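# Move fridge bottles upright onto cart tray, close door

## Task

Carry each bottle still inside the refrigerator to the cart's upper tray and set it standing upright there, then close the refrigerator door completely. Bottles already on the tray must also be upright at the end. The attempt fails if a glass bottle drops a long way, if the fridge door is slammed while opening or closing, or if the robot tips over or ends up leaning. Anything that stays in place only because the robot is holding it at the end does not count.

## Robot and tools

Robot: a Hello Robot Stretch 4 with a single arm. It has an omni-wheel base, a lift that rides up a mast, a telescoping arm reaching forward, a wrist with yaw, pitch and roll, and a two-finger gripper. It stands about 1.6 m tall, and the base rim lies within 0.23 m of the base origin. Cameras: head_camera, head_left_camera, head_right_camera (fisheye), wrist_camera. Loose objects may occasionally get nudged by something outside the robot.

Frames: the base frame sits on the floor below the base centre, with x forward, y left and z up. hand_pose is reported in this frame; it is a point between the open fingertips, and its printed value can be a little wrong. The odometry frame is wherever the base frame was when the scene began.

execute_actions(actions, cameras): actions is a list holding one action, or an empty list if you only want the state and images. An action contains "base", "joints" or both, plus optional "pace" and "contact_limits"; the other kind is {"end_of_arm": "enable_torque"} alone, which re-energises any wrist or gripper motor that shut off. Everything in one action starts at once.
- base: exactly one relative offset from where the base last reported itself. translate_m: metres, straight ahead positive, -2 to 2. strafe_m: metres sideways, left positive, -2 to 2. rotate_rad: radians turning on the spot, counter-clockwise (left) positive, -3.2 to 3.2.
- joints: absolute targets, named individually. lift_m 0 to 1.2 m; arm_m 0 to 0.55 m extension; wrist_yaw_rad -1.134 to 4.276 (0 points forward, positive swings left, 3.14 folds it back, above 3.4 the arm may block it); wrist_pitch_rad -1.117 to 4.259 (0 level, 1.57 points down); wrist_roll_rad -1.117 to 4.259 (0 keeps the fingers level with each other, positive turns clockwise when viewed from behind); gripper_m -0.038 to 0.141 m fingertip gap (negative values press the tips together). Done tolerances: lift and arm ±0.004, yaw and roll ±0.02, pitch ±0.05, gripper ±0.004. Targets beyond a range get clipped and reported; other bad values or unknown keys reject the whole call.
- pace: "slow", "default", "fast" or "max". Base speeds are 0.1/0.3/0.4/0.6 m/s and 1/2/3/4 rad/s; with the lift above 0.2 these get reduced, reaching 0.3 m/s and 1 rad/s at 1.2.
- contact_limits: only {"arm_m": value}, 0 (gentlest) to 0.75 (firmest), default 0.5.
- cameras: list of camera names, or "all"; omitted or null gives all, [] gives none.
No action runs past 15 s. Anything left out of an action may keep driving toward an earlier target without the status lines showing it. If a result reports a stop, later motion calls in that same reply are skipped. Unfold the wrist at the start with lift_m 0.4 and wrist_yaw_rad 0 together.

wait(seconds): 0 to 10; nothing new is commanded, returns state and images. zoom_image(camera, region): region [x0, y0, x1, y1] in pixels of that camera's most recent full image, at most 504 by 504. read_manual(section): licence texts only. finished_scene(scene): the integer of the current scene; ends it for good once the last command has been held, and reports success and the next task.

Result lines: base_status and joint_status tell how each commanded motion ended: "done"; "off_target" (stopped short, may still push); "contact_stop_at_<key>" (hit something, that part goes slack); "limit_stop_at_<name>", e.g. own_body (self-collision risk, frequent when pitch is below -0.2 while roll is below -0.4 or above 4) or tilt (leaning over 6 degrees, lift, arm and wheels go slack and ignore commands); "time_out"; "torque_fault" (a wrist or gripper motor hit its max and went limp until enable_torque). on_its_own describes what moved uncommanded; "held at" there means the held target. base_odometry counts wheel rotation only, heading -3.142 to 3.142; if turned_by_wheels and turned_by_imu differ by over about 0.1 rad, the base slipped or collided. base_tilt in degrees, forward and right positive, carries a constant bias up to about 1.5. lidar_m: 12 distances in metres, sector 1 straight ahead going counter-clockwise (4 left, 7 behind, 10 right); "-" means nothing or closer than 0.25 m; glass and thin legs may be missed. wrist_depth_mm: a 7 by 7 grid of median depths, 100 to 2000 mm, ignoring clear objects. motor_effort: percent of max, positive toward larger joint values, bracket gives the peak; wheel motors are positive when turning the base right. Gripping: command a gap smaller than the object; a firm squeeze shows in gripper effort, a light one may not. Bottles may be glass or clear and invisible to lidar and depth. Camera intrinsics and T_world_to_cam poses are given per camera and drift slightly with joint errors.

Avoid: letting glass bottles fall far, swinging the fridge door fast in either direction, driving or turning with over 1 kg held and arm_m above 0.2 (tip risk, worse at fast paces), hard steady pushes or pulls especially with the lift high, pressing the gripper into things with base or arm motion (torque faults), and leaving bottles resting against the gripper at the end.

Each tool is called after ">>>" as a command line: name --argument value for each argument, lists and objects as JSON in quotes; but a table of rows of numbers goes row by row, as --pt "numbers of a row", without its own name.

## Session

>>> execute_actions --actions '[]'

Scene clock: 0.00 s.
base_odometry: x=+0.000 y=+0.000 heading=+0.000 (m, m, rad; odometry frame)
turned_by_wheels: +0.000 (rad since the last result)
turned_by_imu: +0.000 (rad since the last result)
base_tilt: forward=-0.9 right=-0.4 (deg)
lidar_m: 0.72 0.73 0.94 1.35 1.37 1.80 1.17 1.66 1.52 1.84 2.36 1.68
base_status: not commanded
joint_positions: lift_m=+0.163 arm_m=-0.003 wrist_yaw_rad=+3.061 wrist_pitch_rad=+0.019 wrist_roll_rad=+0.019 gripper_m=+0.057
joint_status: not commanded
motor_effort: lift_m=+21 arm_m=+0 wrist_yaw_rad=+1 wrist_pitch_rad=-6 wrist_roll_rad=+4 gripper_m=-3 wheel_0=-1 wheel_1=+0 wheel_2=+0 (%)
hand_pose: x=-0.1123 y=+0.1102 z=+0.3361 quat_wxyz=(+0.040, -0.009, +0.010, +0.999) (m; base frame)
wrist_depth_mm: 141 144 - - - 1983 1464 / - 143 1499 - - 1983 1499 / - 135 239 - - - 1499 / 113 142 1366 - - - 1499 / 141 - 1808 1708 - 1921 1464 / 1537 1464 207 1397 196 1308 1308 / 960 946 917 114 891 831 866
pictures: head_camera, head_left_camera, head_right_camera, wrist_camera
camera_calibration (this result's frames):
wrist_camera: T_world_to_cam=[[0.09028, 0.994927, -0.0443868, -0.0806476], [-0.0108003, -0.0435881, -0.998991, 0.402961], [-0.995858, 0.0906683, 0.00681039, 0.104807], [0, 0, 0, 1]] pos_world=[0.116005, 0.0883002, 0.398261]
Images, in order (width x height): head_camera 420x560, head_left_camera 420x672, head_right_camera 420x672, wrist_camera 616x392.

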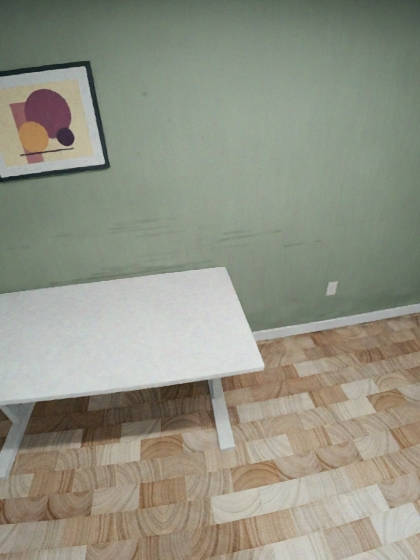

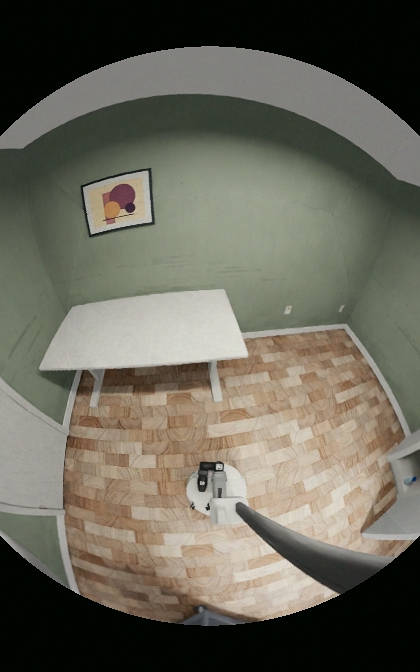

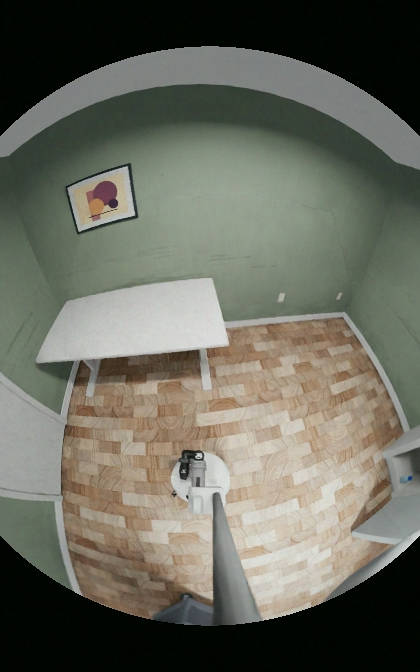

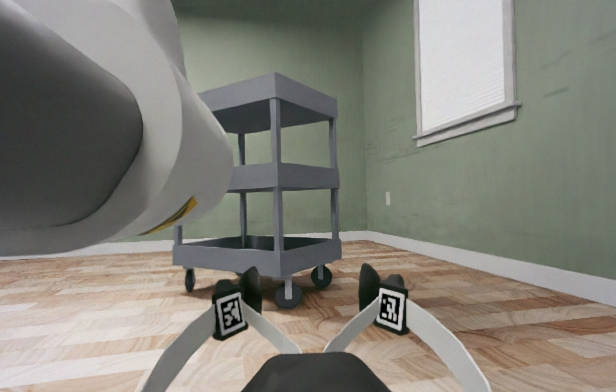

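>>> execute_actions --actions '[{"base": {"rotate_rad": -1.75}, "joints": {"lift_m": 0.5, "wrist_yaw_rad": 0, "wrist_pitch_rad": 0, "wrist_roll_rad": 0, "gripper_m": 0.135}}]'

Scene clock: 4.47 s.
base_odometry: x=+0.000 y=+0.000 heading=-1.750 (m, m, rad; odometry frame)
turned_by_wheels: -1.750 (rad since the last result)
turned_by_imu: -1.786 (rad since the last result)
base_tilt: forward=-0.9 right=-0.3 (deg)
lidar_m: 1.77 2.35 1.88 0.72 0.72 0.84 1.37 1.37 1.55 1.17 1.31 1.53
base_status: done
joint_positions: lift_m=+0.500 arm_m=-0.003 wrist_yaw_rad=+0.000 wrist_pitch_rad=+0.003 wrist_roll_rad=+0.000 gripper_m=+0.135
joint_status: all done
motor_effort: lift_m=+24(26) arm_m=+0(0) wrist_yaw_rad=+0(3) wrist_pitch_rad=-9(11) wrist_roll_rad=+1(1) gripper_m=+1(1) wheel_0=+2(7) wheel_1=+2(7) wheel_2=+2(8) (%)
hand_pose: x=+0.4568 y=-0.0873 z=+0.6772 quat_wxyz=(+1.000, +0.000, +0.001, +0.000) (m; base frame)
wrist_depth_mm: 1921 - - - 1576 - - / 1921 - - - 1576 - - / 1921 - - - 1537 - - / 1863 - - - 1576 - - / 1863 - - - 1576 - - / 1863 1983 1708 1983 1430 - - / 1808 1576 1708 114 1537 1281 1756
pictures: head_camera, head_left_camera, head_right_camera, wrist_camera
camera_calibration (this result's frames):
wrist_camera: T_world_to_cam=[[-0.00918042, -0.999636, -0.0253793, -0.0619301], [0.0235513, 0.0251572, -0.999406, 0.731782], [0.99968, -0.00977268, 0.0233118, -0.244343], [0, 0, 0, 1]] pos_world=[0.226462, -0.082705, 0.735472]
Images, in order (width x height): head_camera 420x560, head_left_camera 420x672, head_right_camera 420x672, wrist_camera 616x392.

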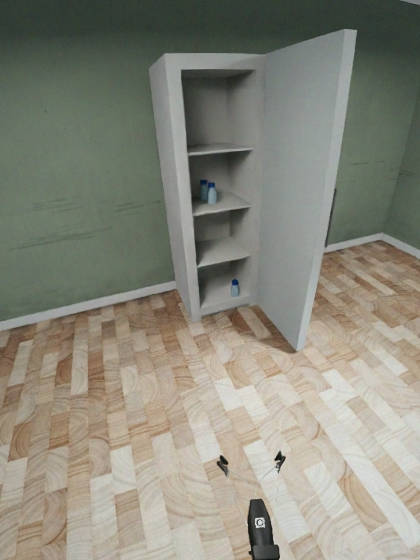

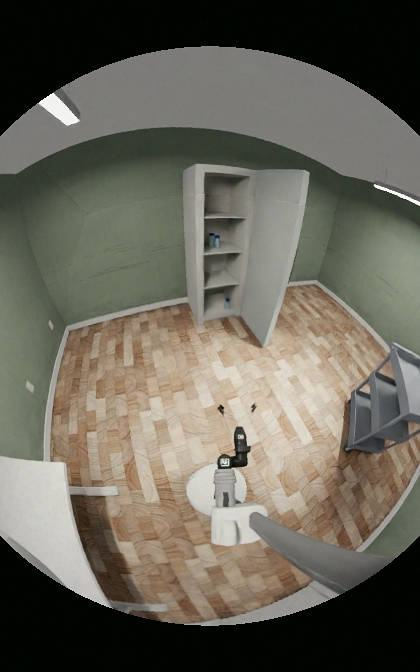

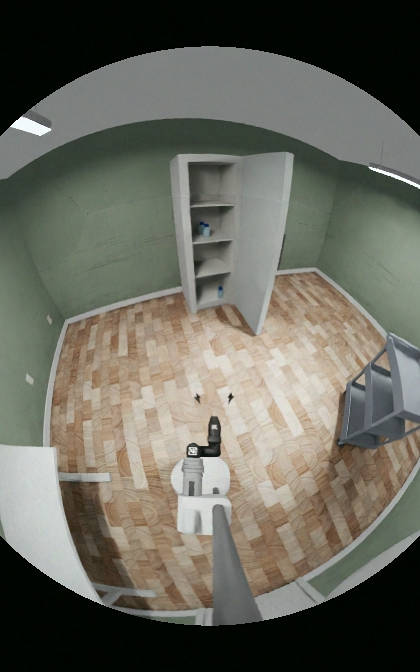

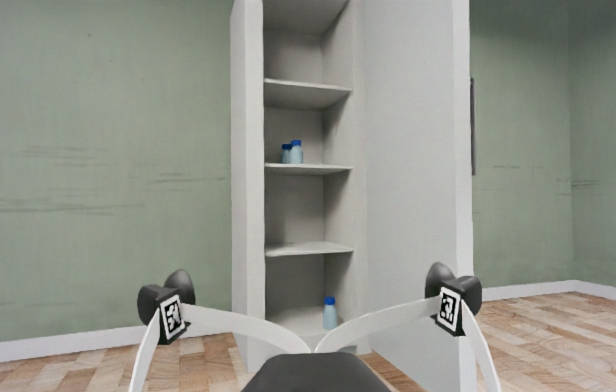

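>>> execute_actions --actions '[{"base": {"translate_m": 1.1}, "joints": {"lift_m": 0.135, "arm_m": 0.15, "wrist_pitch_rad": 0.45}}]'

Scene clock: 33.13 s.
base_odometry: x=-0.195 y=-1.082 heading=-1.749 (m, m, rad; odometry frame)
turned_by_wheels: +0.000 (rad since the last result)
turned_by_imu: -0.003 (rad since the last result)
base_tilt: forward=-0.9 right=-0.3 (deg)
lidar_m: 0.74 0.75 1.45 1.91 1.90 1.35 1.99 2.41 1.46 1.49 0.62 0.69
base_status: done
joint_positions: lift_m=+0.135 arm_m=+0.149 wrist_yaw_rad=+0.000 wrist_pitch_rad=+0.452 wrist_roll_rad=+0.000 gripper_m=+0.135
joint_status: all done
motor_effort: lift_m=+17(23) arm_m=+7(8) wrist_yaw_rad=+0(1) wrist_pitch_rad=-6(6) wrist_roll_rad=+3(2) gripper_m=+2(2) wheel_0=+1(3) wheel_1=+1(8) wheel_2=+0(10) (%)
hand_pose: x=+0.5792 y=-0.0874 z=+0.1874 quat_wxyz=(+0.975, +0.000, +0.224, +0.000) (m; base frame)
wrist_depth_mm: 322 707 759 820 640 484 415 / 338 732 798 878 603 508 421 / 355 627 798 798 580 535 430 / 382 462 521 521 544 564 439 / 415 433 466 521 580 585 449 / 480 439 459 492 455 455 473 / 415 399 413 114 410 397 407
pictures: head_camera, head_left_camera, head_right_camera, wrist_camera
camera_calibration (this result's frames):
wrist_camera: T_world_to_cam=[[-0.019568, -0.999634, -0.0186903, -0.0685648], [-0.413175, 0.025108, -0.910305, 0.475705], [0.910441, -0.0100905, -0.413515, -0.221743], [0, 0, 0, 1]] pos_world=[0.397092, -0.0827212, 0.340061]
Images, in order (width x height): head_camera 420x560, head_left_camera 420x672, head_right_camera 420x672, wrist_camera 616x392.

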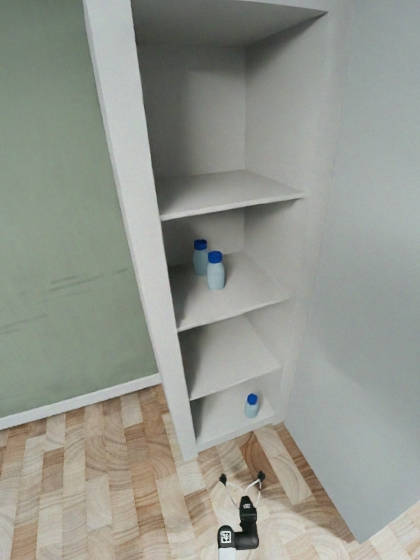

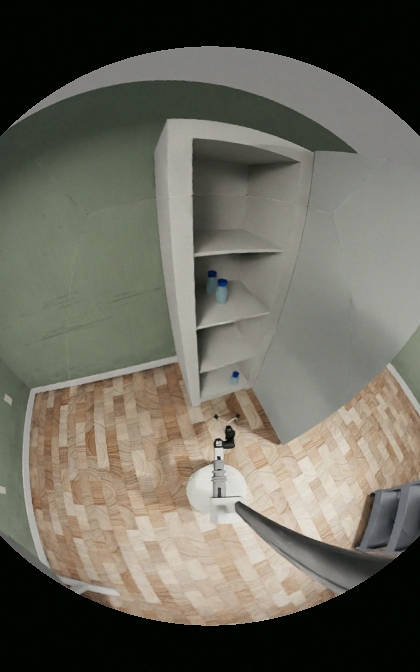

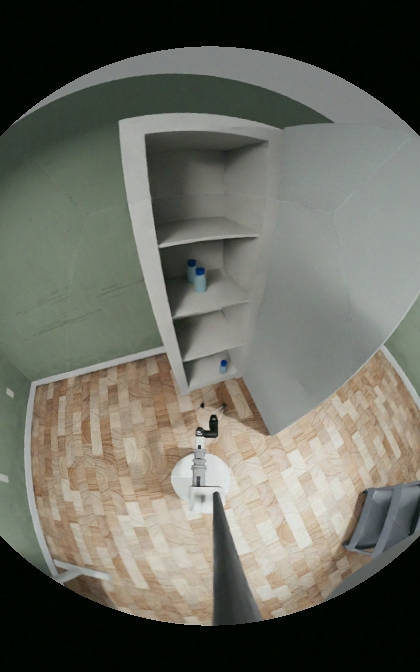

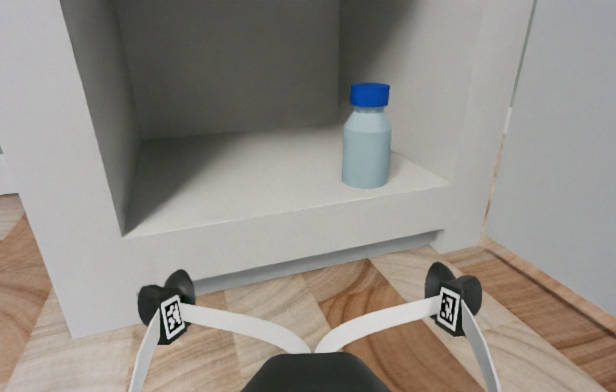

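>>> execute_actions --actions '[{"base": {"strafe_m": -0.086}, "joints": {"lift_m": 0.126, "arm_m": 0.33, "gripper_m": 0.125}}]' --cameras '["wrist_camera"]'

Scene clock: 39.37 s.
base_odometry: x=-0.280 y=-1.067 heading=-1.749 (m, m, rad; odometry frame)
turned_by_wheels: +0.000 (rad since the last result)
turned_by_imu: +0.002 (rad since the last result)
base_tilt: forward=-0.9 right=-0.3 (deg)
lidar_m: 0.79 0.76 1.49 2.01 1.73 1.41 2.20 2.39 1.38 2.77 0.54 0.59
base_status: done
joint_positions: lift_m=+0.126 arm_m=+0.329 wrist_yaw_rad=+0.000 wrist_pitch_rad=+0.452 wrist_roll_rad=+0.000 gripper_m=+0.125
joint_status: all done
motor_effort: lift_m=+16(16) arm_m=+7(6) wrist_yaw_rad=+1(2) wrist_pitch_rad=-8(9) wrist_roll_rad=+3(4) gripper_m=+4(2) wheel_0=+1(12) wheel_1=-1(7) wheel_2=+0(0) (%)
hand_pose: x=+0.7591 y=-0.0874 z=+0.1785 quat_wxyz=(+0.975, +0.000, +0.224, +0.000) (m; base frame)
wrist_depth_mm: 554 591 640 647 394 310 276 / 585 627 676 634 407 330 282 / 609 654 691 342 427 349 289 / 500 500 500 355 436 373 294 / 377 373 370 366 387 399 301 / 300 298 220 362 379 355 310 / 291 310 377 114 399 387 319
pictures: wrist_camera
camera_calibration (this result's frames):
wrist_camera: T_world_to_cam=[[-0.019562, -0.999634, -0.0186907, -0.0652126], [-0.413166, 0.0251058, -0.91031, 0.54194], [0.910446, -0.0100852, -0.413505, -0.389298], [0, 0, 0, 1]] pos_world=[0.57707, -0.0827207, 0.331138]
Images, in order (width x height): wrist_camera 616x392.

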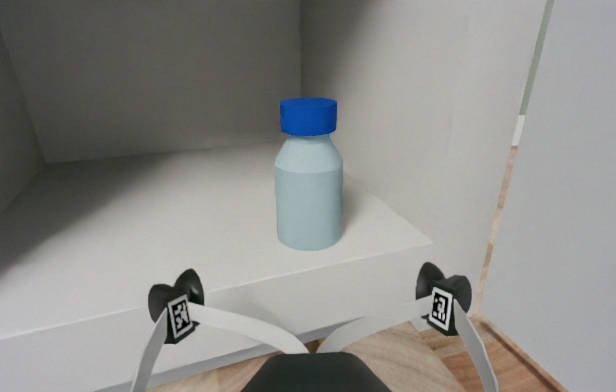

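>>> execute_actions --actions '[{"joints": {"lift_m": 0.118, "arm_m": 0.497}, "contact_limits": {"arm_m": 0.2}}]' --cameras '["wrist_camera"]'

Scene clock: 44.13 s.
base_odometry: x=-0.280 y=-1.067 heading=-1.749 (m, m, rad; odometry frame)
turned_by_wheels: +0.000 (rad since the last result)
turned_by_imu: +0.002 (rad since the last result)
base_tilt: forward=-0.9 right=-0.3 (deg)
lidar_m: 0.77 0.76 1.48 2.00 1.74 1.42 2.20 2.38 1.37 2.75 0.55 0.60
base_status: not commanded
joint_positions: lift_m=+0.118 arm_m=+0.496 wrist_yaw_rad=+0.000 wrist_pitch_rad=+0.452 wrist_roll_rad=+0.000 gripper_m=+0.125
joint_status: all done
motor_effort: lift_m=+16(16) arm_m=+7(6) wrist_yaw_rad=+0(1) wrist_pitch_rad=-7(10) wrist_roll_rad=+1(2) gripper_m=-1(4) wheel_0=+1(1) wheel_1=+0(1) wheel_2=+0(0) (%)
contact_limits: arm_m 0.2
hand_pose: x=+0.9261 y=-0.0874 z=+0.1705 quat_wxyz=(+0.975, +0.000, +0.224, +0.000) (m; base frame)
wrist_depth_mm: 430 459 492 492 300 217 179 / 452 480 517 517 310 223 182 / 469 508 549 194 319 229 187 / 484 480 477 172 332 236 191 / 362 357 353 183 319 243 199 / 287 274 206 188 216 227 213 / 239 230 236 114 236 229 242
pictures: wrist_camera
camera_calibration (this result's frames):
wrist_camera: T_world_to_cam=[[-0.019526, -0.999635, -0.0186898, -0.0621193], [-0.413204, 0.0250906, -0.910293, 0.603677], [0.910429, -0.0100517, -0.413543, -0.544648], [0, 0, 0, 1]] pos_world=[0.744092, -0.0827179, 0.323127]
Images, in order (width x height): wrist_camera 616x392.

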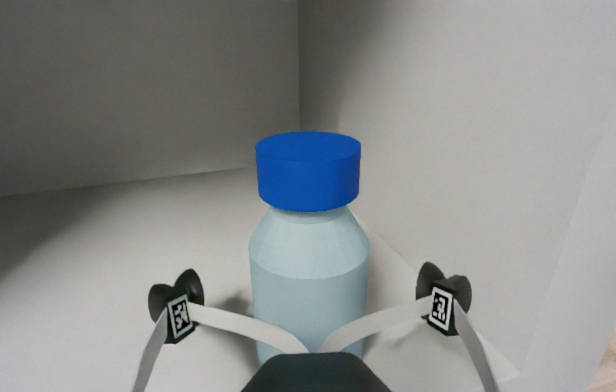

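>>> execute_actions --actions '[{"joints": {"gripper_m": 0.0}}]' --cameras '["wrist_camera"]'

>>> execute_actions --actions '[{"joints": {"lift_m": 0.16}, "pace": "slow"}]' --cameras '[]'

Scene clock: 50.17 s.
base_odometry: x=-0.280 y=-1.067 heading=-1.749 (m, m, rad; odometry frame)
turned_by_wheels: +0.000 (rad since the last result)
turned_by_imu: +0.002 (rad since the last result)
base_tilt: forward=-0.9 right=-0.3 (deg)
lidar_m: 0.76 0.77 1.48 2.01 1.76 1.43 2.23 2.38 1.38 2.76 0.55 0.59
base_status: not commanded
joint_positions: lift_m=+0.118 arm_m=+0.496 wrist_yaw_rad=+0.000 wrist_pitch_rad=+0.456 wrist_roll_rad=+0.000 gripper_m=+0.001
joint_status: all done
motor_effort: lift_m=+17(17) arm_m=+7(7) wrist_yaw_rad=+0(0) wrist_pitch_rad=-19(20) wrist_roll_rad=+2(1) gripper_m=-24(24) wheel_0=+1(1) wheel_1=-1(0) wheel_2=+0(0) (%)
hand_pose: x=+0.9257 y=-0.0874 z=+0.1695 quat_wxyz=(+0.974, +0.000, +0.226, +0.000) (m; base frame)
wrist_depth_mm: 430 459 488 488 300 216 179 / 452 480 521 517 312 223 183 / 473 508 544 163 309 229 186 / 477 473 469 152 322 236 191 / 355 353 336 161 315 244 200 / 283 282 186 164 183 230 216 / 236 162 226 114 225 226 244
pictures: wrist_camera
camera_calibration (this result's frames):
wrist_camera: T_world_to_cam=[[-0.019591, -0.999635, -0.0186199, -0.062098], [-0.416412, 0.0250895, -0.90883, 0.605318], [0.908965, -0.0100513, -0.416752, -0.542753], [0, 0, 0, 1]] pos_world=[0.744189, -0.0827178, 0.322782]
Images, in order (width x height): wrist_camera 616x392.

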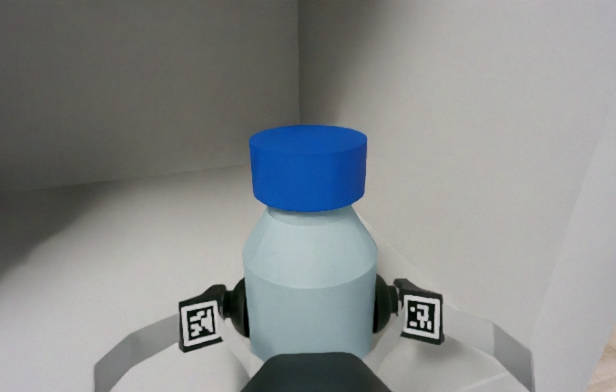

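Scene clock: 51.37 s.
base_odometry: x=-0.280 y=-1.067 heading=-1.749 (m, m, rad; odometry frame)
turned_by_wheels: +0.000 (rad since the last result)
turned_by_imu: +0.000 (rad since the last result)
base_tilt: forward=-0.8 right=-0.4 (deg)
lidar_m: 0.78 0.77 1.48 2.00 1.77 1.42 2.23 2.38 1.37 2.76 0.54 0.60
base_status: not commanded
joint_positions: lift_m=+0.160 arm_m=+0.496 wrist_yaw_rad=+0.000 wrist_pitch_rad=+0.456 wrist_roll_rad=+0.000 gripper_m=+0.001
joint_status: all done
motor_effort: lift_m=+26(27) arm_m=+7(7) wrist_yaw_rad=+0(0) wrist_pitch_rad=-21(15) wrist_roll_rad=+2(1) gripper_m=-25(22) wheel_0=+1(1) wheel_1=+0(1) wheel_2=+0(0) (%)
hand_pose: x=+0.9257 y=-0.0874 z=+0.2107 quat_wxyz=(+0.974, +0.000, +0.226, +0.000) (m; base frame)
wrist_depth_mm: 427 455 492 484 298 217 178 / 449 480 517 521 310 223 182 / 477 508 544 163 310 229 186 / 500 530 554 151 322 236 191 / 430 424 407 161 315 244 200 / 342 342 186 164 183 230 215 / 287 161 274 114 273 258 243
pictures: none
No camera images: the call's "cameras" was empty. Leave "cameras" out to get every camera's image.

>>> execute_actions --actions '[{"base": {"translate_m": -0.35}, "joints": {"arm_m": 0.05}}]' --cameras '[]'

>>> execute_actions --actions '[{"base": {"rotate_rad": -1.8}, "joints": {"lift_m": 0.92, "arm_m": 0.0}}]' --cameras '["head_camera", "wrist_camera", "head_left_camera"]'

Scene clock: 58.03 s.
base_odometry: x=-0.218 y=-0.723 heading=-1.750 (m, m, rad; odometry frame)
turned_by_wheels: +0.000 (rad since the last result)
turned_by_imu: +0.004 (rad since the last result)
base_tilt: forward=-0.9 right=-0.3 (deg)
lidar_m: 0.45 1.17 1.85 1.89 1.14 1.18 1.99 2.03 1.21 1.25 2.87 0.81
base_status: done
joint_positions: lift_m=+0.160 arm_m=+0.051 wrist_yaw_rad=+0.000 wrist_pitch_rad=+0.456 wrist_roll_rad=+0.000 gripper_m=+0.001
joint_status: all done
motor_effort: lift_m=+26(26) arm_m=-7(7) wrist_yaw_rad=+1(0) wrist_pitch_rad=-20(20) wrist_roll_rad=+3(2) gripper_m=-23(23) wheel_0=-3(4) wheel_1=+0(6) wheel_2=-1(11) (%)
hand_pose: x=+0.4811 y=-0.0875 z=+0.2107 quat_wxyz=(+0.974, +0.000, +0.226, +0.000) (m; base frame)
wrist_depth_mm: 1138 750 1182 1205 831 603 480 / 1182 1182 1255 1255 866 621 492 / 1205 1118 904 163 866 640 496 / 891 878 878 151 831 654 512 / 661 661 634 161 627 654 530 / 530 530 186 163 183 521 521 / 442 162 413 114 424 424 436
pictures: none
No camera images: the call's "cameras" was empty. Leave "cameras" out to get every camera's image.

Scene clock: 61.83 s.
base_odometry: x=-0.218 y=-0.723 heading=+2.734 (m, m, rad; odometry frame)
turned_by_wheels: -1.800 (rad since the last result)
turned_by_imu: -1.838 (rad since the last result)
base_tilt: forward=-0.9 right=-0.3 (deg)
lidar_m: 0.39 2.87 0.80 0.89 1.11 1.72 1.99 1.84 1.14 1.45 2.03 2.12
base_status: done
joint_positions: lift_m=+0.920 arm_m=+0.001 wrist_yaw_rad=+0.000 wrist_pitch_rad=+0.456 wrist_roll_rad=+0.000 gripper_m=+0.001
joint_status: all done
motor_effort: lift_m=+26(27) arm_m=-7(8) wrist_yaw_rad=+2(3) wrist_pitch_rad=-17(19) wrist_roll_rad=+3(1) gripper_m=-27(25) wheel_0=+1(8) wheel_1=+1(8) wheel_2=-1(9) (%)
hand_pose: x=+0.4312 y=-0.0875 z=+0.9708 quat_wxyz=(+0.974, +0.000, +0.226, +0.000) (m; base frame)
wrist_depth_mm: - - - - - 1921 1618 / - - - - - 1983 1661 / - - 1138 163 1430 - 1708 / - - 1576 151 - - 1756 / - - 1336 162 1921 - 1808 / 1661 1661 186 164 183 1618 1708 / 1397 162 1308 114 1336 1308 1366
pictures: head_camera, head_left_camera, wrist_camera
camera_calibration (this result's frames):
wrist_camera: T_world_to_cam=[[-0.0199319, -0.999628, -0.0186123, -0.0568149], [-0.416431, 0.0252248, -0.908817, 1.12764], [0.908949, -0.0103637, -0.416779, 0.240679], [0, 0, 0, 1]] pos_world=[0.249689, -0.082744, 1.12407]
Images, in order (width x height): head_camera 420x560, head_left_camera 420x672, wrist_camera 616x392.

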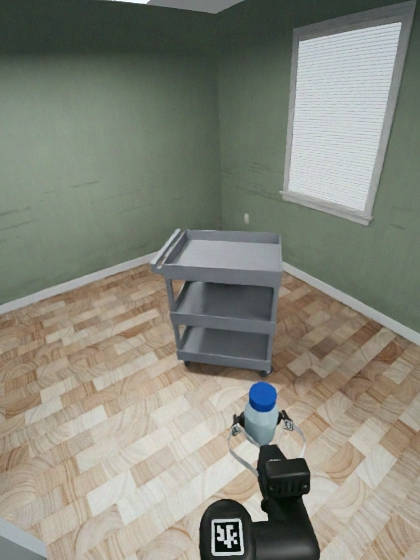

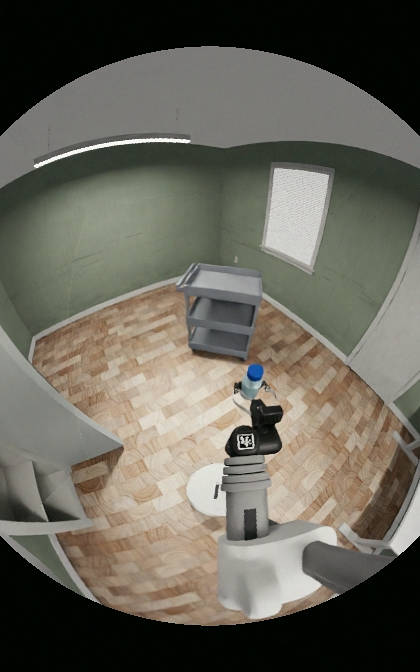

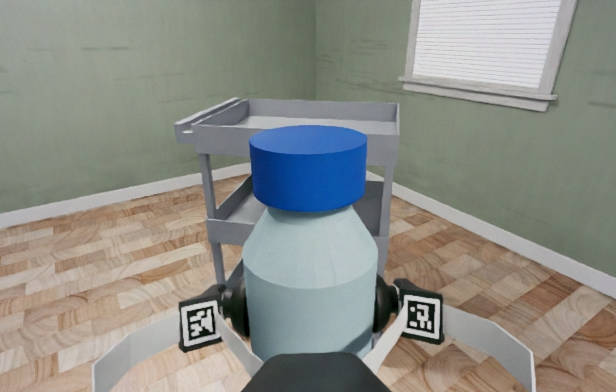

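>>> execute_actions --actions '[{"base": {"translate_m": 0.7}, "joints": {"arm_m": 0.43}}]' --cameras '["head_camera", "wrist_camera"]'

Scene clock: 72.63 s.
base_odometry: x=-0.860 y=-0.445 heading=+2.734 (m, m, rad; odometry frame)
turned_by_wheels: +0.000 (rad since the last result)
turned_by_imu: -0.002 (rad since the last result)
base_tilt: forward=-0.9 right=-0.3 (deg)
lidar_m: 0.53 0.63 2.34 2.19 0.85 1.52 2.61 1.66 1.69 1.76 1.67 0.51
base_status: done
joint_positions: lift_m=+0.920 arm_m=+0.429 wrist_yaw_rad=+0.000 wrist_pitch_rad=+0.456 wrist_roll_rad=+0.000 gripper_m=+0.001
joint_status: all done
motor_effort: lift_m=+26(26) arm_m=+7(10) wrist_yaw_rad=+0(2) wrist_pitch_rad=-16(22) wrist_roll_rad=+1(2) gripper_m=-24(23) wheel_0=+1(7) wheel_1=+2(6) wheel_2=+0(11) (%)
hand_pose: x=+0.8587 y=-0.0874 z=+0.9708 quat_wxyz=(+0.974, +0.000, +0.226, +0.000) (m; base frame)
wrist_depth_mm: 1366 1537 1756 1983 1576 1255 1042 / 1430 1618 1863 - 1618 1308 1078 / 1499 1756 1921 163 1756 1336 1118 / 1576 1808 - 151 1808 1430 1160 / 1618 1808 1983 161 1756 1464 1205 / 410 459 185 164 183 377 1182 / 373 162 368 114 379 377 373
pictures: head_camera, wrist_camera
camera_calibration (this result's frames):
wrist_camera: T_world_to_cam=[[-0.0195828, -0.999635, -0.0186102, -0.0485055], [-0.416464, 0.0250778, -0.908806, 1.30568], [0.908941, -0.0100465, -0.416803, -0.147858], [0, 0, 0, 1]] pos_world=[0.677215, -0.0827169, 1.12408]
Images, in order (width x height): head_camera 420x560, wrist_camera 616x392.

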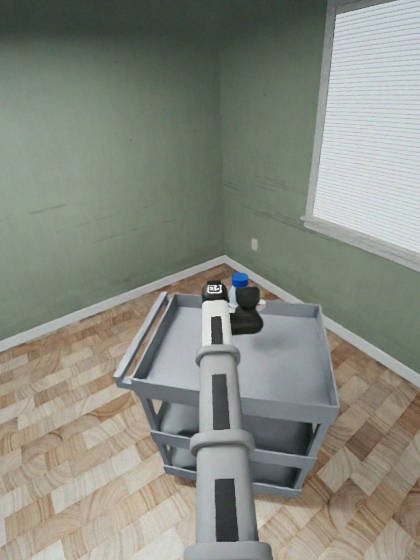

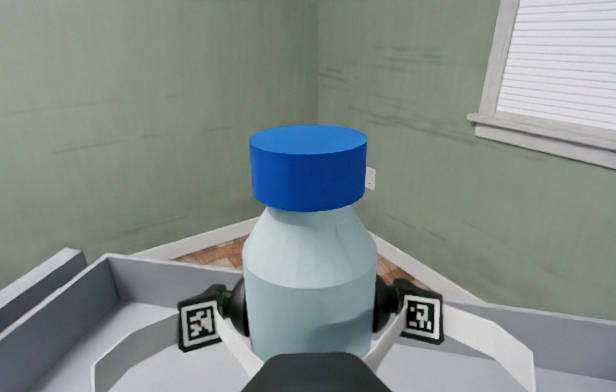

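>>> execute_actions --actions '[{"joints": {"lift_m": 0.797, "arm_m": 0.47}}]' --cameras '["wrist_camera"]'

Scene clock: 78.13 s.
base_odometry: x=-0.860 y=-0.445 heading=+2.734 (m, m, rad; odometry frame)
turned_by_wheels: +0.000 (rad since the last result)
turned_by_imu: +0.002 (rad since the last result)
base_tilt: forward=-0.9 right=-0.3 (deg)
lidar_m: 0.53 0.61 2.34 2.19 0.85 1.54 2.60 1.64 1.70 1.75 1.67 0.54
base_status: not commanded
joint_positions: lift_m=+0.797 arm_m=+0.469 wrist_yaw_rad=+0.000 wrist_pitch_rad=+0.456 wrist_roll_rad=+0.000 gripper_m=+0.001
joint_status: all done
motor_effort: lift_m=+18(26) arm_m=+7(5) wrist_yaw_rad=-1(0) wrist_pitch_rad=-18(20) wrist_roll_rad=+0(2) gripper_m=-26(26) wheel_0=+0(0) wheel_1=+2(2) wheel_2=+0(0) (%)
hand_pose: x=+0.8987 y=-0.0874 z=+0.8484 quat_wxyz=(+0.974, +0.000, +0.226, +0.000) (m; base frame)
wrist_depth_mm: 1366 1499 1756 1921 1537 1255 1025 / 1397 1576 1808 1983 1661 1281 1060 / 1464 1708 1863 163 1708 1336 1098 / 373 368 351 151 1576 1336 1118 / 351 373 355 162 315 304 291 / 301 298 185 164 183 296 294 / 249 162 239 114 237 238 246
pictures: wrist_camera
camera_calibration (this result's frames):
wrist_camera: T_world_to_cam=[[-0.0196532, -0.999634, -0.0186052, -0.0499592], [-0.416687, 0.025105, -0.908703, 1.21119], [0.908838, -0.0101064, -0.417028, -0.234909], [0, 0, 0, 1]] pos_world=[0.7172, -0.082722, 1.00172]
Images, in order (width x height): wrist_camera 616x392.

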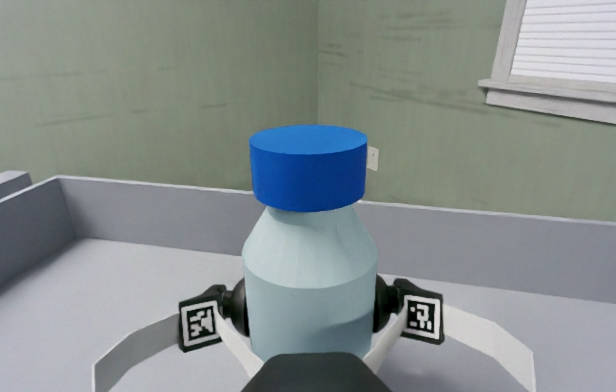

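>>> execute_actions --actions '[{"joints": {"lift_m": 0.784}, "pace": "slow"}]' --cameras '[]'

>>> execute_actions --actions '[{"joints": {"gripper_m": 0.125}}]' --cameras '["wrist_camera"]'

Scene clock: 81.70 s.
base_odometry: x=-0.860 y=-0.445 heading=+2.734 (m, m, rad; odometry frame)
turned_by_wheels: +0.000 (rad since the last result)
turned_by_imu: +0.001 (rad since the last result)
base_tilt: forward=-0.9 right=-0.3 (deg)
lidar_m: 0.52 0.61 2.32 2.19 0.84 1.52 2.60 1.65 1.72 1.75 1.67 0.54
base_status: not commanded
joint_positions: lift_m=+0.784 arm_m=+0.469 wrist_yaw_rad=+0.000 wrist_pitch_rad=+0.456 wrist_roll_rad=+0.000 gripper_m=+0.001
joint_status: all done
motor_effort: lift_m=+18(19) arm_m=+7(7) wrist_yaw_rad=+1(0) wrist_pitch_rad=-20(20) wrist_roll_rad=+2(3) gripper_m=-23(23) wheel_0=+0(0) wheel_1=+2(1) wheel_2=+0(1) (%)
hand_pose: x=+0.8987 y=-0.0874 z=+0.8354 quat_wxyz=(+0.974, +0.000, +0.226, +0.000) (m; base frame)
wrist_depth_mm: 1397 1499 1756 1921 1576 1255 1025 / 1430 1576 1808 1983 1618 1281 1060 / 1499 1661 1863 163 1661 1336 1098 / 357 362 343 151 306 1229 1060 / 338 349 332 162 314 306 290 / 281 279 186 164 183 277 276 / 234 162 224 114 223 224 230
pictures: none
No camera images: the call's "cameras" was empty. Leave "cameras" out to get every camera's image.

Scene clock: 83.83 s.
base_odometry: x=-0.860 y=-0.445 heading=+2.734 (m, m, rad; odometry frame)
turned_by_wheels: +0.000 (rad since the last result)
turned_by_imu: +0.001 (rad since the last result)
base_tilt: forward=-0.9 right=-0.3 (deg)
lidar_m: 0.53 0.62 2.33 2.18 0.84 1.53 2.59 1.64 1.69 1.77 1.66 0.53
base_status: not commanded
joint_positions: lift_m=+0.784 arm_m=+0.469 wrist_yaw_rad=+0.000 wrist_pitch_rad=+0.452 wrist_roll_rad=+0.000 gripper_m=+0.125
joint_status: all done
motor_effort: lift_m=+18(18) arm_m=+7(7) wrist_yaw_rad=+0(1) wrist_pitch_rad=-6(18) wrist_roll_rad=+1(1) gripper_m=+0(23) wheel_0=+0(0) wheel_1=+2(1) wheel_2=+0(0) (%)
hand_pose: x=+0.8992 y=-0.0874 z=+0.8365 quat_wxyz=(+0.975, +0.000, +0.224, +0.000) (m; base frame)
wrist_depth_mm: 1366 1499 1756 1921 1537 1229 1042 / 1430 1576 1808 - 1618 1281 1060 / 1499 1661 1863 189 1661 1336 1098 / 362 364 340 171 307 1308 1098 / 340 355 345 181 317 304 290 / 285 272 208 189 216 270 279 / 237 229 235 114 234 230 234
pictures: wrist_camera
camera_calibration (this result's frames):
wrist_camera: T_world_to_cam=[[-0.0196, -0.999633, -0.018685, -0.050158], [-0.413016, 0.0251147, -0.910378, 1.19866], [0.910513, -0.0101262, -0.413356, -0.244936], [0, 0, 0, 1]] pos_world=[0.717097, -0.0827237, 0.989046]
Images, in order (width x height): wrist_camera 616x392.

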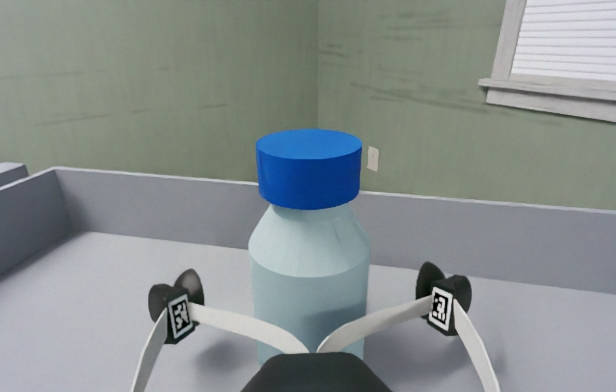

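>>> execute_actions --actions '[{"joints": {"lift_m": 0.9, "arm_m": 0.3}}]' --cameras '[]'

>>> execute_actions --actions '[{"base": {"translate_m": -0.36}, "joints": {"arm_m": 0.0}, "pace": "fast"}]' --cameras '["head_camera"]'

>>> execute_actions --actions '[{"base": {"rotate_rad": 2.124}}]' --cameras '["head_camera", "wrist_camera"]'

Scene clock: 98.63 s.
base_odometry: x=-0.860 y=-0.445 heading=+2.734 (m, m, rad; odometry frame)
turned_by_wheels: +0.000 (rad since the last result)
turned_by_imu: +0.002 (rad since the last result)
base_tilt: forward=-0.9 right=-0.3 (deg)
lidar_m: 0.53 0.62 2.34 2.18 0.85 1.52 2.58 1.65 1.71 1.75 1.68 0.52
base_status: not commanded
joint_positions: lift_m=+0.900 arm_m=+0.301 wrist_yaw_rad=+0.000 wrist_pitch_rad=+0.452 wrist_roll_rad=+0.000 gripper_m=+0.125
joint_status: all done
motor_effort: lift_m=+25(25) arm_m=-7(8) wrist_yaw_rad=+1(0) wrist_pitch_rad=-7(9) wrist_roll_rad=+2(3) gripper_m=+6(1) wheel_0=+0(0) wheel_1=+2(2) wheel_2=+0(1) (%)
hand_pose: x=+0.7316 y=-0.0874 z=+0.9518 quat_wxyz=(+0.975, +0.000, +0.224, +0.000) (m; base frame)
wrist_depth_mm: 1499 1661 1863 - 1661 1308 1098 / 1537 1708 1921 - 1756 1430 1138 / 1576 1808 - - 1863 1464 1182 / 1661 1808 - - 1921 1464 1229 / 459 521 559 397 508 492 473 / 413 439 220 415 413 433 433 / 377 364 375 114 375 366 373
pictures: none
No camera images: the call's "cameras" was empty. Leave "cameras" out to get every camera's image.

Scene clock: 101.03 s.
base_odometry: x=-0.530 y=-0.588 heading=+2.733 (m, m, rad; odometry frame)
turned_by_wheels: +0.000 (rad since the last result)
turned_by_imu: +0.003 (rad since the last result)
base_tilt: forward=-0.9 right=-0.3 (deg)
lidar_m: 0.89 1.02 2.65 0.75 1.19 1.90 2.28 1.36 1.38 1.84 1.87 0.90
base_status: done
joint_positions: lift_m=+0.900 arm_m=+0.001 wrist_yaw_rad=+0.000 wrist_pitch_rad=+0.452 wrist_roll_rad=+0.000 gripper_m=+0.125
joint_status: all done
motor_effort: lift_m=+24(24) arm_m=-7(5) wrist_yaw_rad=+1(1) wrist_pitch_rad=-9(9) wrist_roll_rad=+2(1) gripper_m=+2(2) wheel_0=-1(7) wheel_1=+0(6) wheel_2=-3(11) (%)
hand_pose: x=+0.4316 y=-0.0875 z=+0.9518 quat_wxyz=(+0.975, +0.000, +0.224, +0.000) (m; base frame)
wrist_depth_mm: 1921 - - - - 1756 1397 / 1983 - - - - 1756 1464 / - - 1060 1078 1078 1808 1537 / - - 778 732 699 1921 1576 / - - 1182 1160 1160 1921 1661 / 1661 1618 220 878 788 1576 1618 / 1366 1336 1182 114 1229 1308 1366
pictures: head_camera
Images, in order (width x height): head_camera 420x560.

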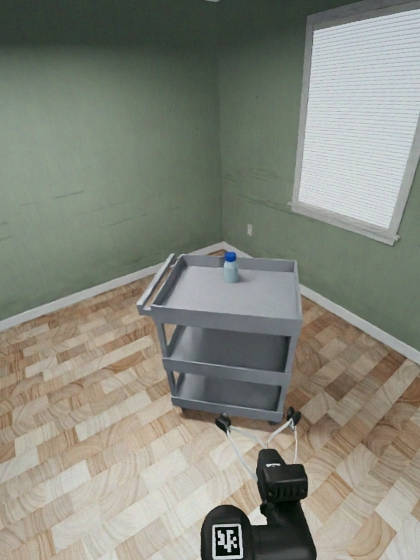

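Scene clock: 103.43 s.
base_odometry: x=-0.530 y=-0.588 heading=-1.426 (m, m, rad; odometry frame)
turned_by_wheels: +2.124 (rad since the last result)
turned_by_imu: +2.171 (rad since the last result)
base_tilt: forward=-0.9 right=-0.3 (deg)
lidar_m: 1.28 1.90 2.25 1.38 1.43 1.90 1.86 0.89 0.88 1.06 2.68 0.76
base_status: done
joint_positions: lift_m=+0.900 arm_m=+0.001 wrist_yaw_rad=+0.000 wrist_pitch_rad=+0.452 wrist_roll_rad=+0.000 gripper_m=+0.125
joint_status: not commanded
motor_effort: lift_m=+24(24) arm_m=-7(7) wrist_yaw_rad=+0(0) wrist_pitch_rad=-9(9) wrist_roll_rad=+1(1) gripper_m=-5(1) wheel_0=-3(7) wheel_1=+0(6) wheel_2=-1(9) (%)
hand_pose: x=+0.4316 y=-0.0874 z=+0.9518 quat_wxyz=(+0.975, +0.000, +0.224, +0.000) (m; base frame)
wrist_depth_mm: 1499 1499 1098 1397 991 591 415 / 1618 1618 1336 1397 1042 597 418 / 1708 1708 1537 1576 1118 597 436 / 1808 1808 1464 1464 1182 603 466 / 1921 1921 1661 1756 1229 609 508 / 1661 1576 220 1464 931 535 1576 / 1366 1308 1366 114 1078 597 1366
pictures: head_camera, wrist_camera
camera_calibration (this result's frames):
wrist_camera: T_world_to_cam=[[-0.0195627, -0.999634, -0.0186764, -0.0571794], [-0.413359, 0.0250953, -0.910222, 1.11058], [0.910358, -0.0100863, -0.413699, 0.228879], [0, 0, 0, 1]] pos_world=[0.249588, -0.0827202, 1.10449]
Images, in order (width x height): head_camera 420x560, wrist_camera 616x392.

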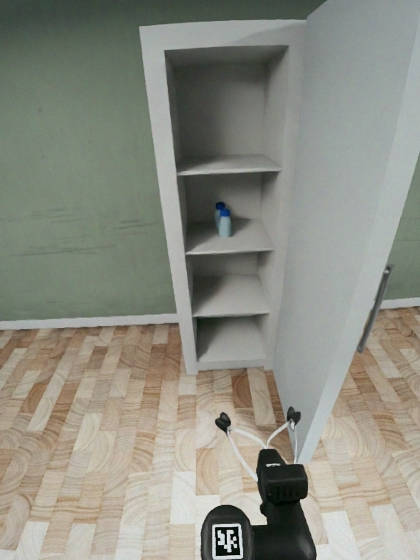

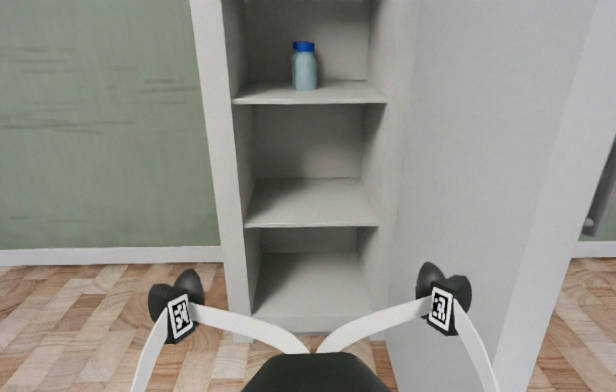

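>>> execute_actions --actions '[{"base": {"translate_m": 0.78}, "joints": {"arm_m": 0.1}}]' --cameras '["head_camera", "wrist_camera"]'

Scene clock: 111.77 s.
base_odometry: x=-0.417 y=-1.360 heading=-1.426 (m, m, rad; odometry frame)
turned_by_wheels: +0.000 (rad since the last result)
turned_by_imu: -0.002 (rad since the last result)
base_tilt: forward=-0.9 right=-0.3 (deg)
lidar_m: 0.50 0.52 1.51 2.16 1.72 1.91 2.67 1.45 0.36 0.34 0.36 0.50
base_status: done
joint_positions: lift_m=+0.900 arm_m=+0.099 wrist_yaw_rad=+0.000 wrist_pitch_rad=+0.452 wrist_roll_rad=+0.000 gripper_m=+0.125
joint_status: all done
motor_effort: lift_m=+24(24) arm_m=+7(12) wrist_yaw_rad=+0(1) wrist_pitch_rad=-9(10) wrist_roll_rad=+0(2) gripper_m=+2(1) wheel_0=+1(8) wheel_1=+1(8) wheel_2=+0(10) (%)
hand_pose: x=+0.5292 y=-0.0874 z=+0.9519 quat_wxyz=(+0.975, +0.000, +0.224, +0.000) (m; base frame)
wrist_depth_mm: 324 492 554 559 559 473 336 / 322 484 591 359 597 469 334 / 319 484 609 364 621 469 336 / 319 415 433 382 430 415 336 / 303 325 324 322 322 322 309 / 260 251 220 258 255 257 267 / 317 415 715 114 715 449 340
pictures: head_camera, wrist_camera
camera_calibration (this result's frames):
wrist_camera: T_world_to_cam=[[-0.0195821, -0.999634, -0.0186793, -0.0552632], [-0.413229, 0.0251045, -0.910281, 1.15092], [0.910416, -0.0101064, -0.41357, 0.139939], [0, 0, 0, 1]] pos_world=[0.347109, -0.0827219, 1.1045]
Images, in order (width x height): head_camera 420x560, wrist_camera 616x392.

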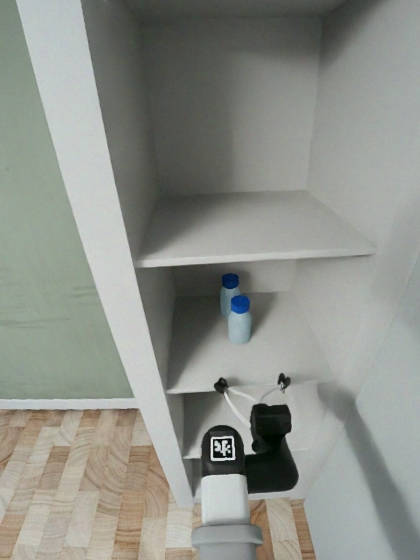

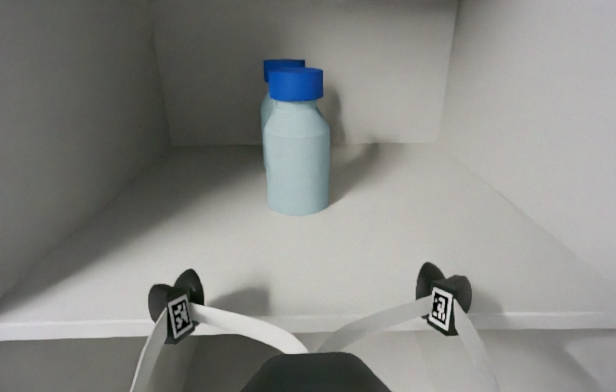

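>>> execute_actions --actions '[{"base": {"strafe_m": 0.013}, "joints": {"lift_m": 0.92, "arm_m": 0.29}, "contact_limits": {"arm_m": 0.2}}]' --cameras '["wrist_camera"]'

Scene clock: 116.87 s.
base_odometry: x=-0.404 y=-1.358 heading=-1.426 (m, m, rad; odometry frame)
turned_by_wheels: +0.000 (rad since the last result)
turned_by_imu: +0.001 (rad since the last result)
base_tilt: forward=-0.9 right=-0.3 (deg)
lidar_m: 0.51 0.51 1.48 2.15 1.72 1.90 2.66 1.47 0.39 0.36 0.37 0.54
base_status: done
joint_positions: lift_m=+0.920 arm_m=+0.289 wrist_yaw_rad=+0.000 wrist_pitch_rad=+0.452 wrist_roll_rad=+0.000 gripper_m=+0.125
joint_status: all done
motor_effort: lift_m=+25(25) arm_m=+7(7) wrist_yaw_rad=+1(1) wrist_pitch_rad=-6(10) wrist_roll_rad=+2(1) gripper_m=-1(0) wheel_0=-3(8) wheel_1=+1(8) wheel_2=+0(0) (%)
contact_limits: arm_m 0.2
hand_pose: x=+0.7191 y=-0.0874 z=+0.9718 quat_wxyz=(+0.975, +0.000, +0.224, +0.000) (m; base frame)
wrist_depth_mm: 309 377 379 379 382 382 347 / 309 402 404 402 407 407 347 / 304 421 430 200 430 430 347 / 304 433 449 178 452 445 349 / 304 362 357 188 357 353 334 / 277 276 215 195 216 273 283 / 241 232 238 114 237 234 237
pictures: wrist_camera
camera_calibration (this result's frames):
wrist_camera: T_world_to_cam=[[-0.0195238, -0.999635, -0.018681, -0.0511957], [-0.413147, 0.025081, -0.910319, 1.24757], [0.910455, -0.0100549, -0.413485, -0.0248696], [0, 0, 0, 1]] pos_world=[0.537074, -0.0827176, 1.12445]
Images, in order (width x height): wrist_camera 616x392.

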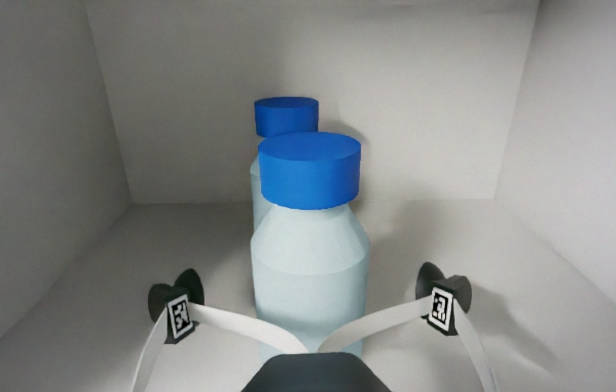

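>>> execute_actions --actions '[{"joints": {"gripper_m": 0.0, "arm_m": 0.297}}]' --cameras '["wrist_camera"]'

>>> execute_actions --actions '[{"joints": {"lift_m": 0.945}, "pace": "slow"}]' --cameras '[]'

Scene clock: 121.73 s.
base_odometry: x=-0.404 y=-1.358 heading=-1.426 (m, m, rad; odometry frame)
turned_by_wheels: +0.000 (rad since the last result)
turned_by_imu: +0.002 (rad since the last result)
base_tilt: forward=-0.8 right=-0.3 (deg)
lidar_m: 0.51 0.52 1.48 2.14 1.72 1.87 2.66 1.45 0.39 0.36 0.36 0.51
base_status: not commanded
joint_positions: lift_m=+0.920 arm_m=+0.296 wrist_yaw_rad=+0.000 wrist_pitch_rad=+0.456 wrist_roll_rad=+0.000 gripper_m=+0.001
joint_status: all done
motor_effort: lift_m=+24(24) arm_m=+7(7) wrist_yaw_rad=+2(1) wrist_pitch_rad=-21(19) wrist_roll_rad=+1(2) gripper_m=-23(24) wheel_0=-3(3) wheel_1=+1(1) wheel_2=+0(0) (%)
hand_pose: x=+0.7256 y=-0.0874 z=+0.9707 quat_wxyz=(+0.974, +0.000, +0.226, +0.000) (m; base frame)
wrist_depth_mm: 310 370 373 375 375 379 347 / 309 394 397 394 399 397 347 / 306 415 424 168 427 427 347 / 304 430 442 148 442 436 349 / 303 353 336 160 336 349 332 / 278 282 183 161 183 279 281 / 238 161 228 114 227 220 234
pictures: wrist_camera
camera_calibration (this result's frames):
wrist_camera: T_world_to_cam=[[-0.0196604, -0.999634, -0.018598, -0.0510862], [-0.416965, 0.0251045, -0.908576, 1.25034], [0.90871, -0.0101083, -0.417306, -0.0262501], [0, 0, 0, 1]] pos_world=[0.544197, -0.0827221, 1.12413]
Images, in order (width x height): wrist_camera 616x392.

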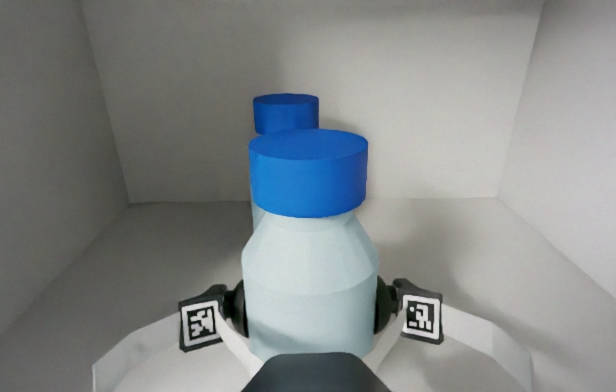

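Scene clock: 122.73 s.
base_odometry: x=-0.404 y=-1.358 heading=-1.426 (m, m, rad; odometry frame)
turned_by_wheels: +0.000 (rad since the last result)
turned_by_imu: +0.000 (rad since the last result)
base_tilt: forward=-0.9 right=-0.3 (deg)
lidar_m: 0.51 0.52 1.48 2.17 1.71 1.89 2.67 1.44 0.39 0.34 0.37 0.53
base_status: not commanded
joint_positions: lift_m=+0.945 arm_m=+0.296 wrist_yaw_rad=+0.000 wrist_pitch_rad=+0.456 wrist_roll_rad=+0.000 gripper_m=+0.001
joint_status: all done
motor_effort: lift_m=+27(28) arm_m=+7(7) wrist_yaw_rad=+0(1) wrist_pitch_rad=-21(19) wrist_roll_rad=+3(2) gripper_m=-23(23) wheel_0=-3(3) wheel_1=+1(0) wheel_2=+0(0) (%)
hand_pose: x=+0.7256 y=-0.0874 z=+0.9956 quat_wxyz=(+0.974, +0.000, +0.226, +0.000) (m; base frame)
wrist_depth_mm: 309 370 370 370 377 377 347 / 307 394 397 397 399 399 347 / 306 415 421 168 427 427 347 / 306 436 449 148 459 449 349 / 303 399 379 160 375 394 349 / 296 319 183 161 182 315 315 / 267 162 256 114 256 248 263
pictures: none
No camera images: the call's "cameras" was empty. Leave "cameras" out to get every camera's image.

>>> execute_actions --actions '[{"base": {"translate_m": -0.78}, "joints": {"arm_m": 0.0}}]' --cameras '[]'

>>> execute_actions --actions '[{"base": {"rotate_rad": -2.254}, "joints": {"lift_m": 0.92}}]' --cameras '["head_camera"]'

>>> execute_actions --actions '[{"base": {"translate_m": 0.25}, "joints": {"arm_m": 0.39}}]' --cameras '["head_camera", "wrist_camera"]'

Scene clock: 134.90 s.
base_odometry: x=-0.517 y=-0.586 heading=-1.426 (m, m, rad; odometry frame)
turned_by_wheels: +0.000 (rad since the last result)
turned_by_imu: +0.007 (rad since the last result)
base_tilt: forward=-0.9 right=-0.3 (deg)
lidar_m: 0.39 1.92 2.22 1.37 1.38 1.90 1.87 0.89 0.88 1.05 2.68 0.43
base_status: done
joint_positions: lift_m=+0.945 arm_m=+0.001 wrist_yaw_rad=+0.000 wrist_pitch_rad=+0.457 wrist_roll_rad=+0.000 gripper_m=+0.001
joint_status: all done
motor_effort: lift_m=+26(27) arm_m=-7(10) wrist_yaw_rad=+1(2) wrist_pitch_rad=-22(20) wrist_roll_rad=+2(3) gripper_m=-24(23) wheel_0=-3(4) wheel_1=+0(7) wheel_2=-1(9) (%)
hand_pose: x=+0.4311 y=-0.0875 z=+0.9956 quat_wxyz=(+0.974, +0.000, +0.226, +0.000) (m; base frame)
wrist_depth_mm: 1499 1464 1281 1397 1042 627 433 / 1618 1618 1255 1397 1042 621 430 / 1708 1708 1229 168 1098 627 442 / 1808 1808 1464 148 1078 627 469 / 1983 1921 1863 160 991 640 504 / 1708 1708 183 160 182 559 1576 / 1430 162 1366 114 991 609 1366
pictures: none
No camera images: the call's "cameras" was empty. Leave "cameras" out to get every camera's image.

Scene clock: 137.47 s.
base_odometry: x=-0.517 y=-0.586 heading=+2.603 (m, m, rad; odometry frame)
turned_by_wheels: -2.254 (rad since the last result)
turned_by_imu: -2.302 (rad since the last result)
base_tilt: forward=-0.9 right=-0.3 (deg)
lidar_m: 0.41 0.98 2.61 0.76 0.90 1.29 2.29 2.13 1.36 1.63 1.86 1.89
base_status: done
joint_positions: lift_m=+0.920 arm_m=+0.001 wrist_yaw_rad=+0.000 wrist_pitch_rad=+0.456 wrist_roll_rad=+0.000 gripper_m=+0.001
joint_status: all done
motor_effort: lift_m=+18(25) arm_m=-7(7) wrist_yaw_rad=+1(2) wrist_pitch_rad=-19(23) wrist_roll_rad=+1(2) gripper_m=-25(23) wheel_0=+1(10) wheel_1=+2(6) wheel_2=+2(7) (%)
hand_pose: x=+0.4311 y=-0.0874 z=+0.9713 quat_wxyz=(+0.974, +0.000, +0.226, +0.000) (m; base frame)
wrist_depth_mm: 1983 - - - 1863 1576 1336 / - - - - - 1661 1397 / - 1098 1118 169 - 1708 1430 / - 768 750 148 - 1808 1499 / - 1205 1138 160 1983 1863 1576 / 1661 917 183 161 182 1661 1618 / 1397 162 1160 114 1308 1308 1366
pictures: head_camera
Images, in order (width x height): head_camera 420x560.

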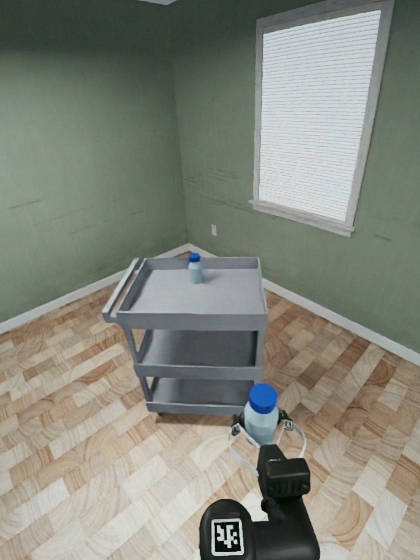

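Scene clock: 139.73 s.
base_odometry: x=-0.731 y=-0.458 heading=+2.604 (m, m, rad; odometry frame)
turned_by_wheels: +0.000 (rad since the last result)
turned_by_imu: +0.000 (rad since the last result)
base_tilt: forward=-0.9 right=-0.3 (deg)
lidar_m: 0.64 0.71 2.42 2.28 0.83 1.47 2.44 1.52 1.53 1.89 1.70 0.66
base_status: done
joint_positions: lift_m=+0.920 arm_m=+0.389 wrist_yaw_rad=+0.000 wrist_pitch_rad=+0.456 wrist_roll_rad=+0.000 gripper_m=+0.001
joint_status: all done
motor_effort: lift_m=+18(18) arm_m=+7(12) wrist_yaw_rad=-1(1) wrist_pitch_rad=-21(19) wrist_roll_rad=+3(4) gripper_m=-23(23) wheel_0=+2(6) wheel_1=+0(6) wheel_2=+2(13) (%)
hand_pose: x=+0.8187 y=-0.0874 z=+0.9713 quat_wxyz=(+0.974, +0.000, +0.226, +0.000) (m; base frame)
wrist_depth_mm: 1576 1863 - 1756 1397 1182 991 / 1661 1921 - 1921 1464 1229 1042 / 1708 1921 - 168 1537 1281 1042 / 1708 1983 - 148 1618 1336 1118 / 574 539 539 160 535 1397 1182 / 480 459 183 160 182 1397 1229 / 399 169 384 114 382 349 1281
pictures: head_camera, wrist_camera
camera_calibration (this result's frames):
wrist_camera: T_world_to_cam=[[-0.0194882, -0.999637, -0.0185939, -0.0493488], [-0.416952, 0.0250288, -0.908584, 1.28959], [0.90872, -0.00995392, -0.417288, -0.110591], [0, 0, 0, 1]] pos_world=[0.637231, -0.0827086, 1.12464]
Images, in order (width x height): head_camera 420x560, wrist_camera 616x392.

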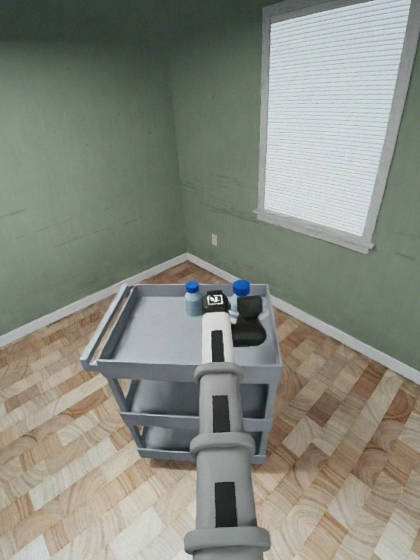

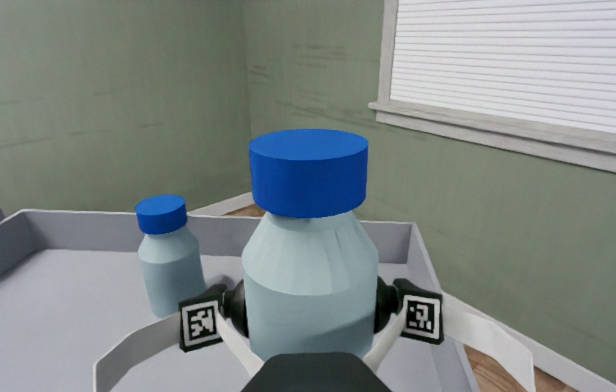

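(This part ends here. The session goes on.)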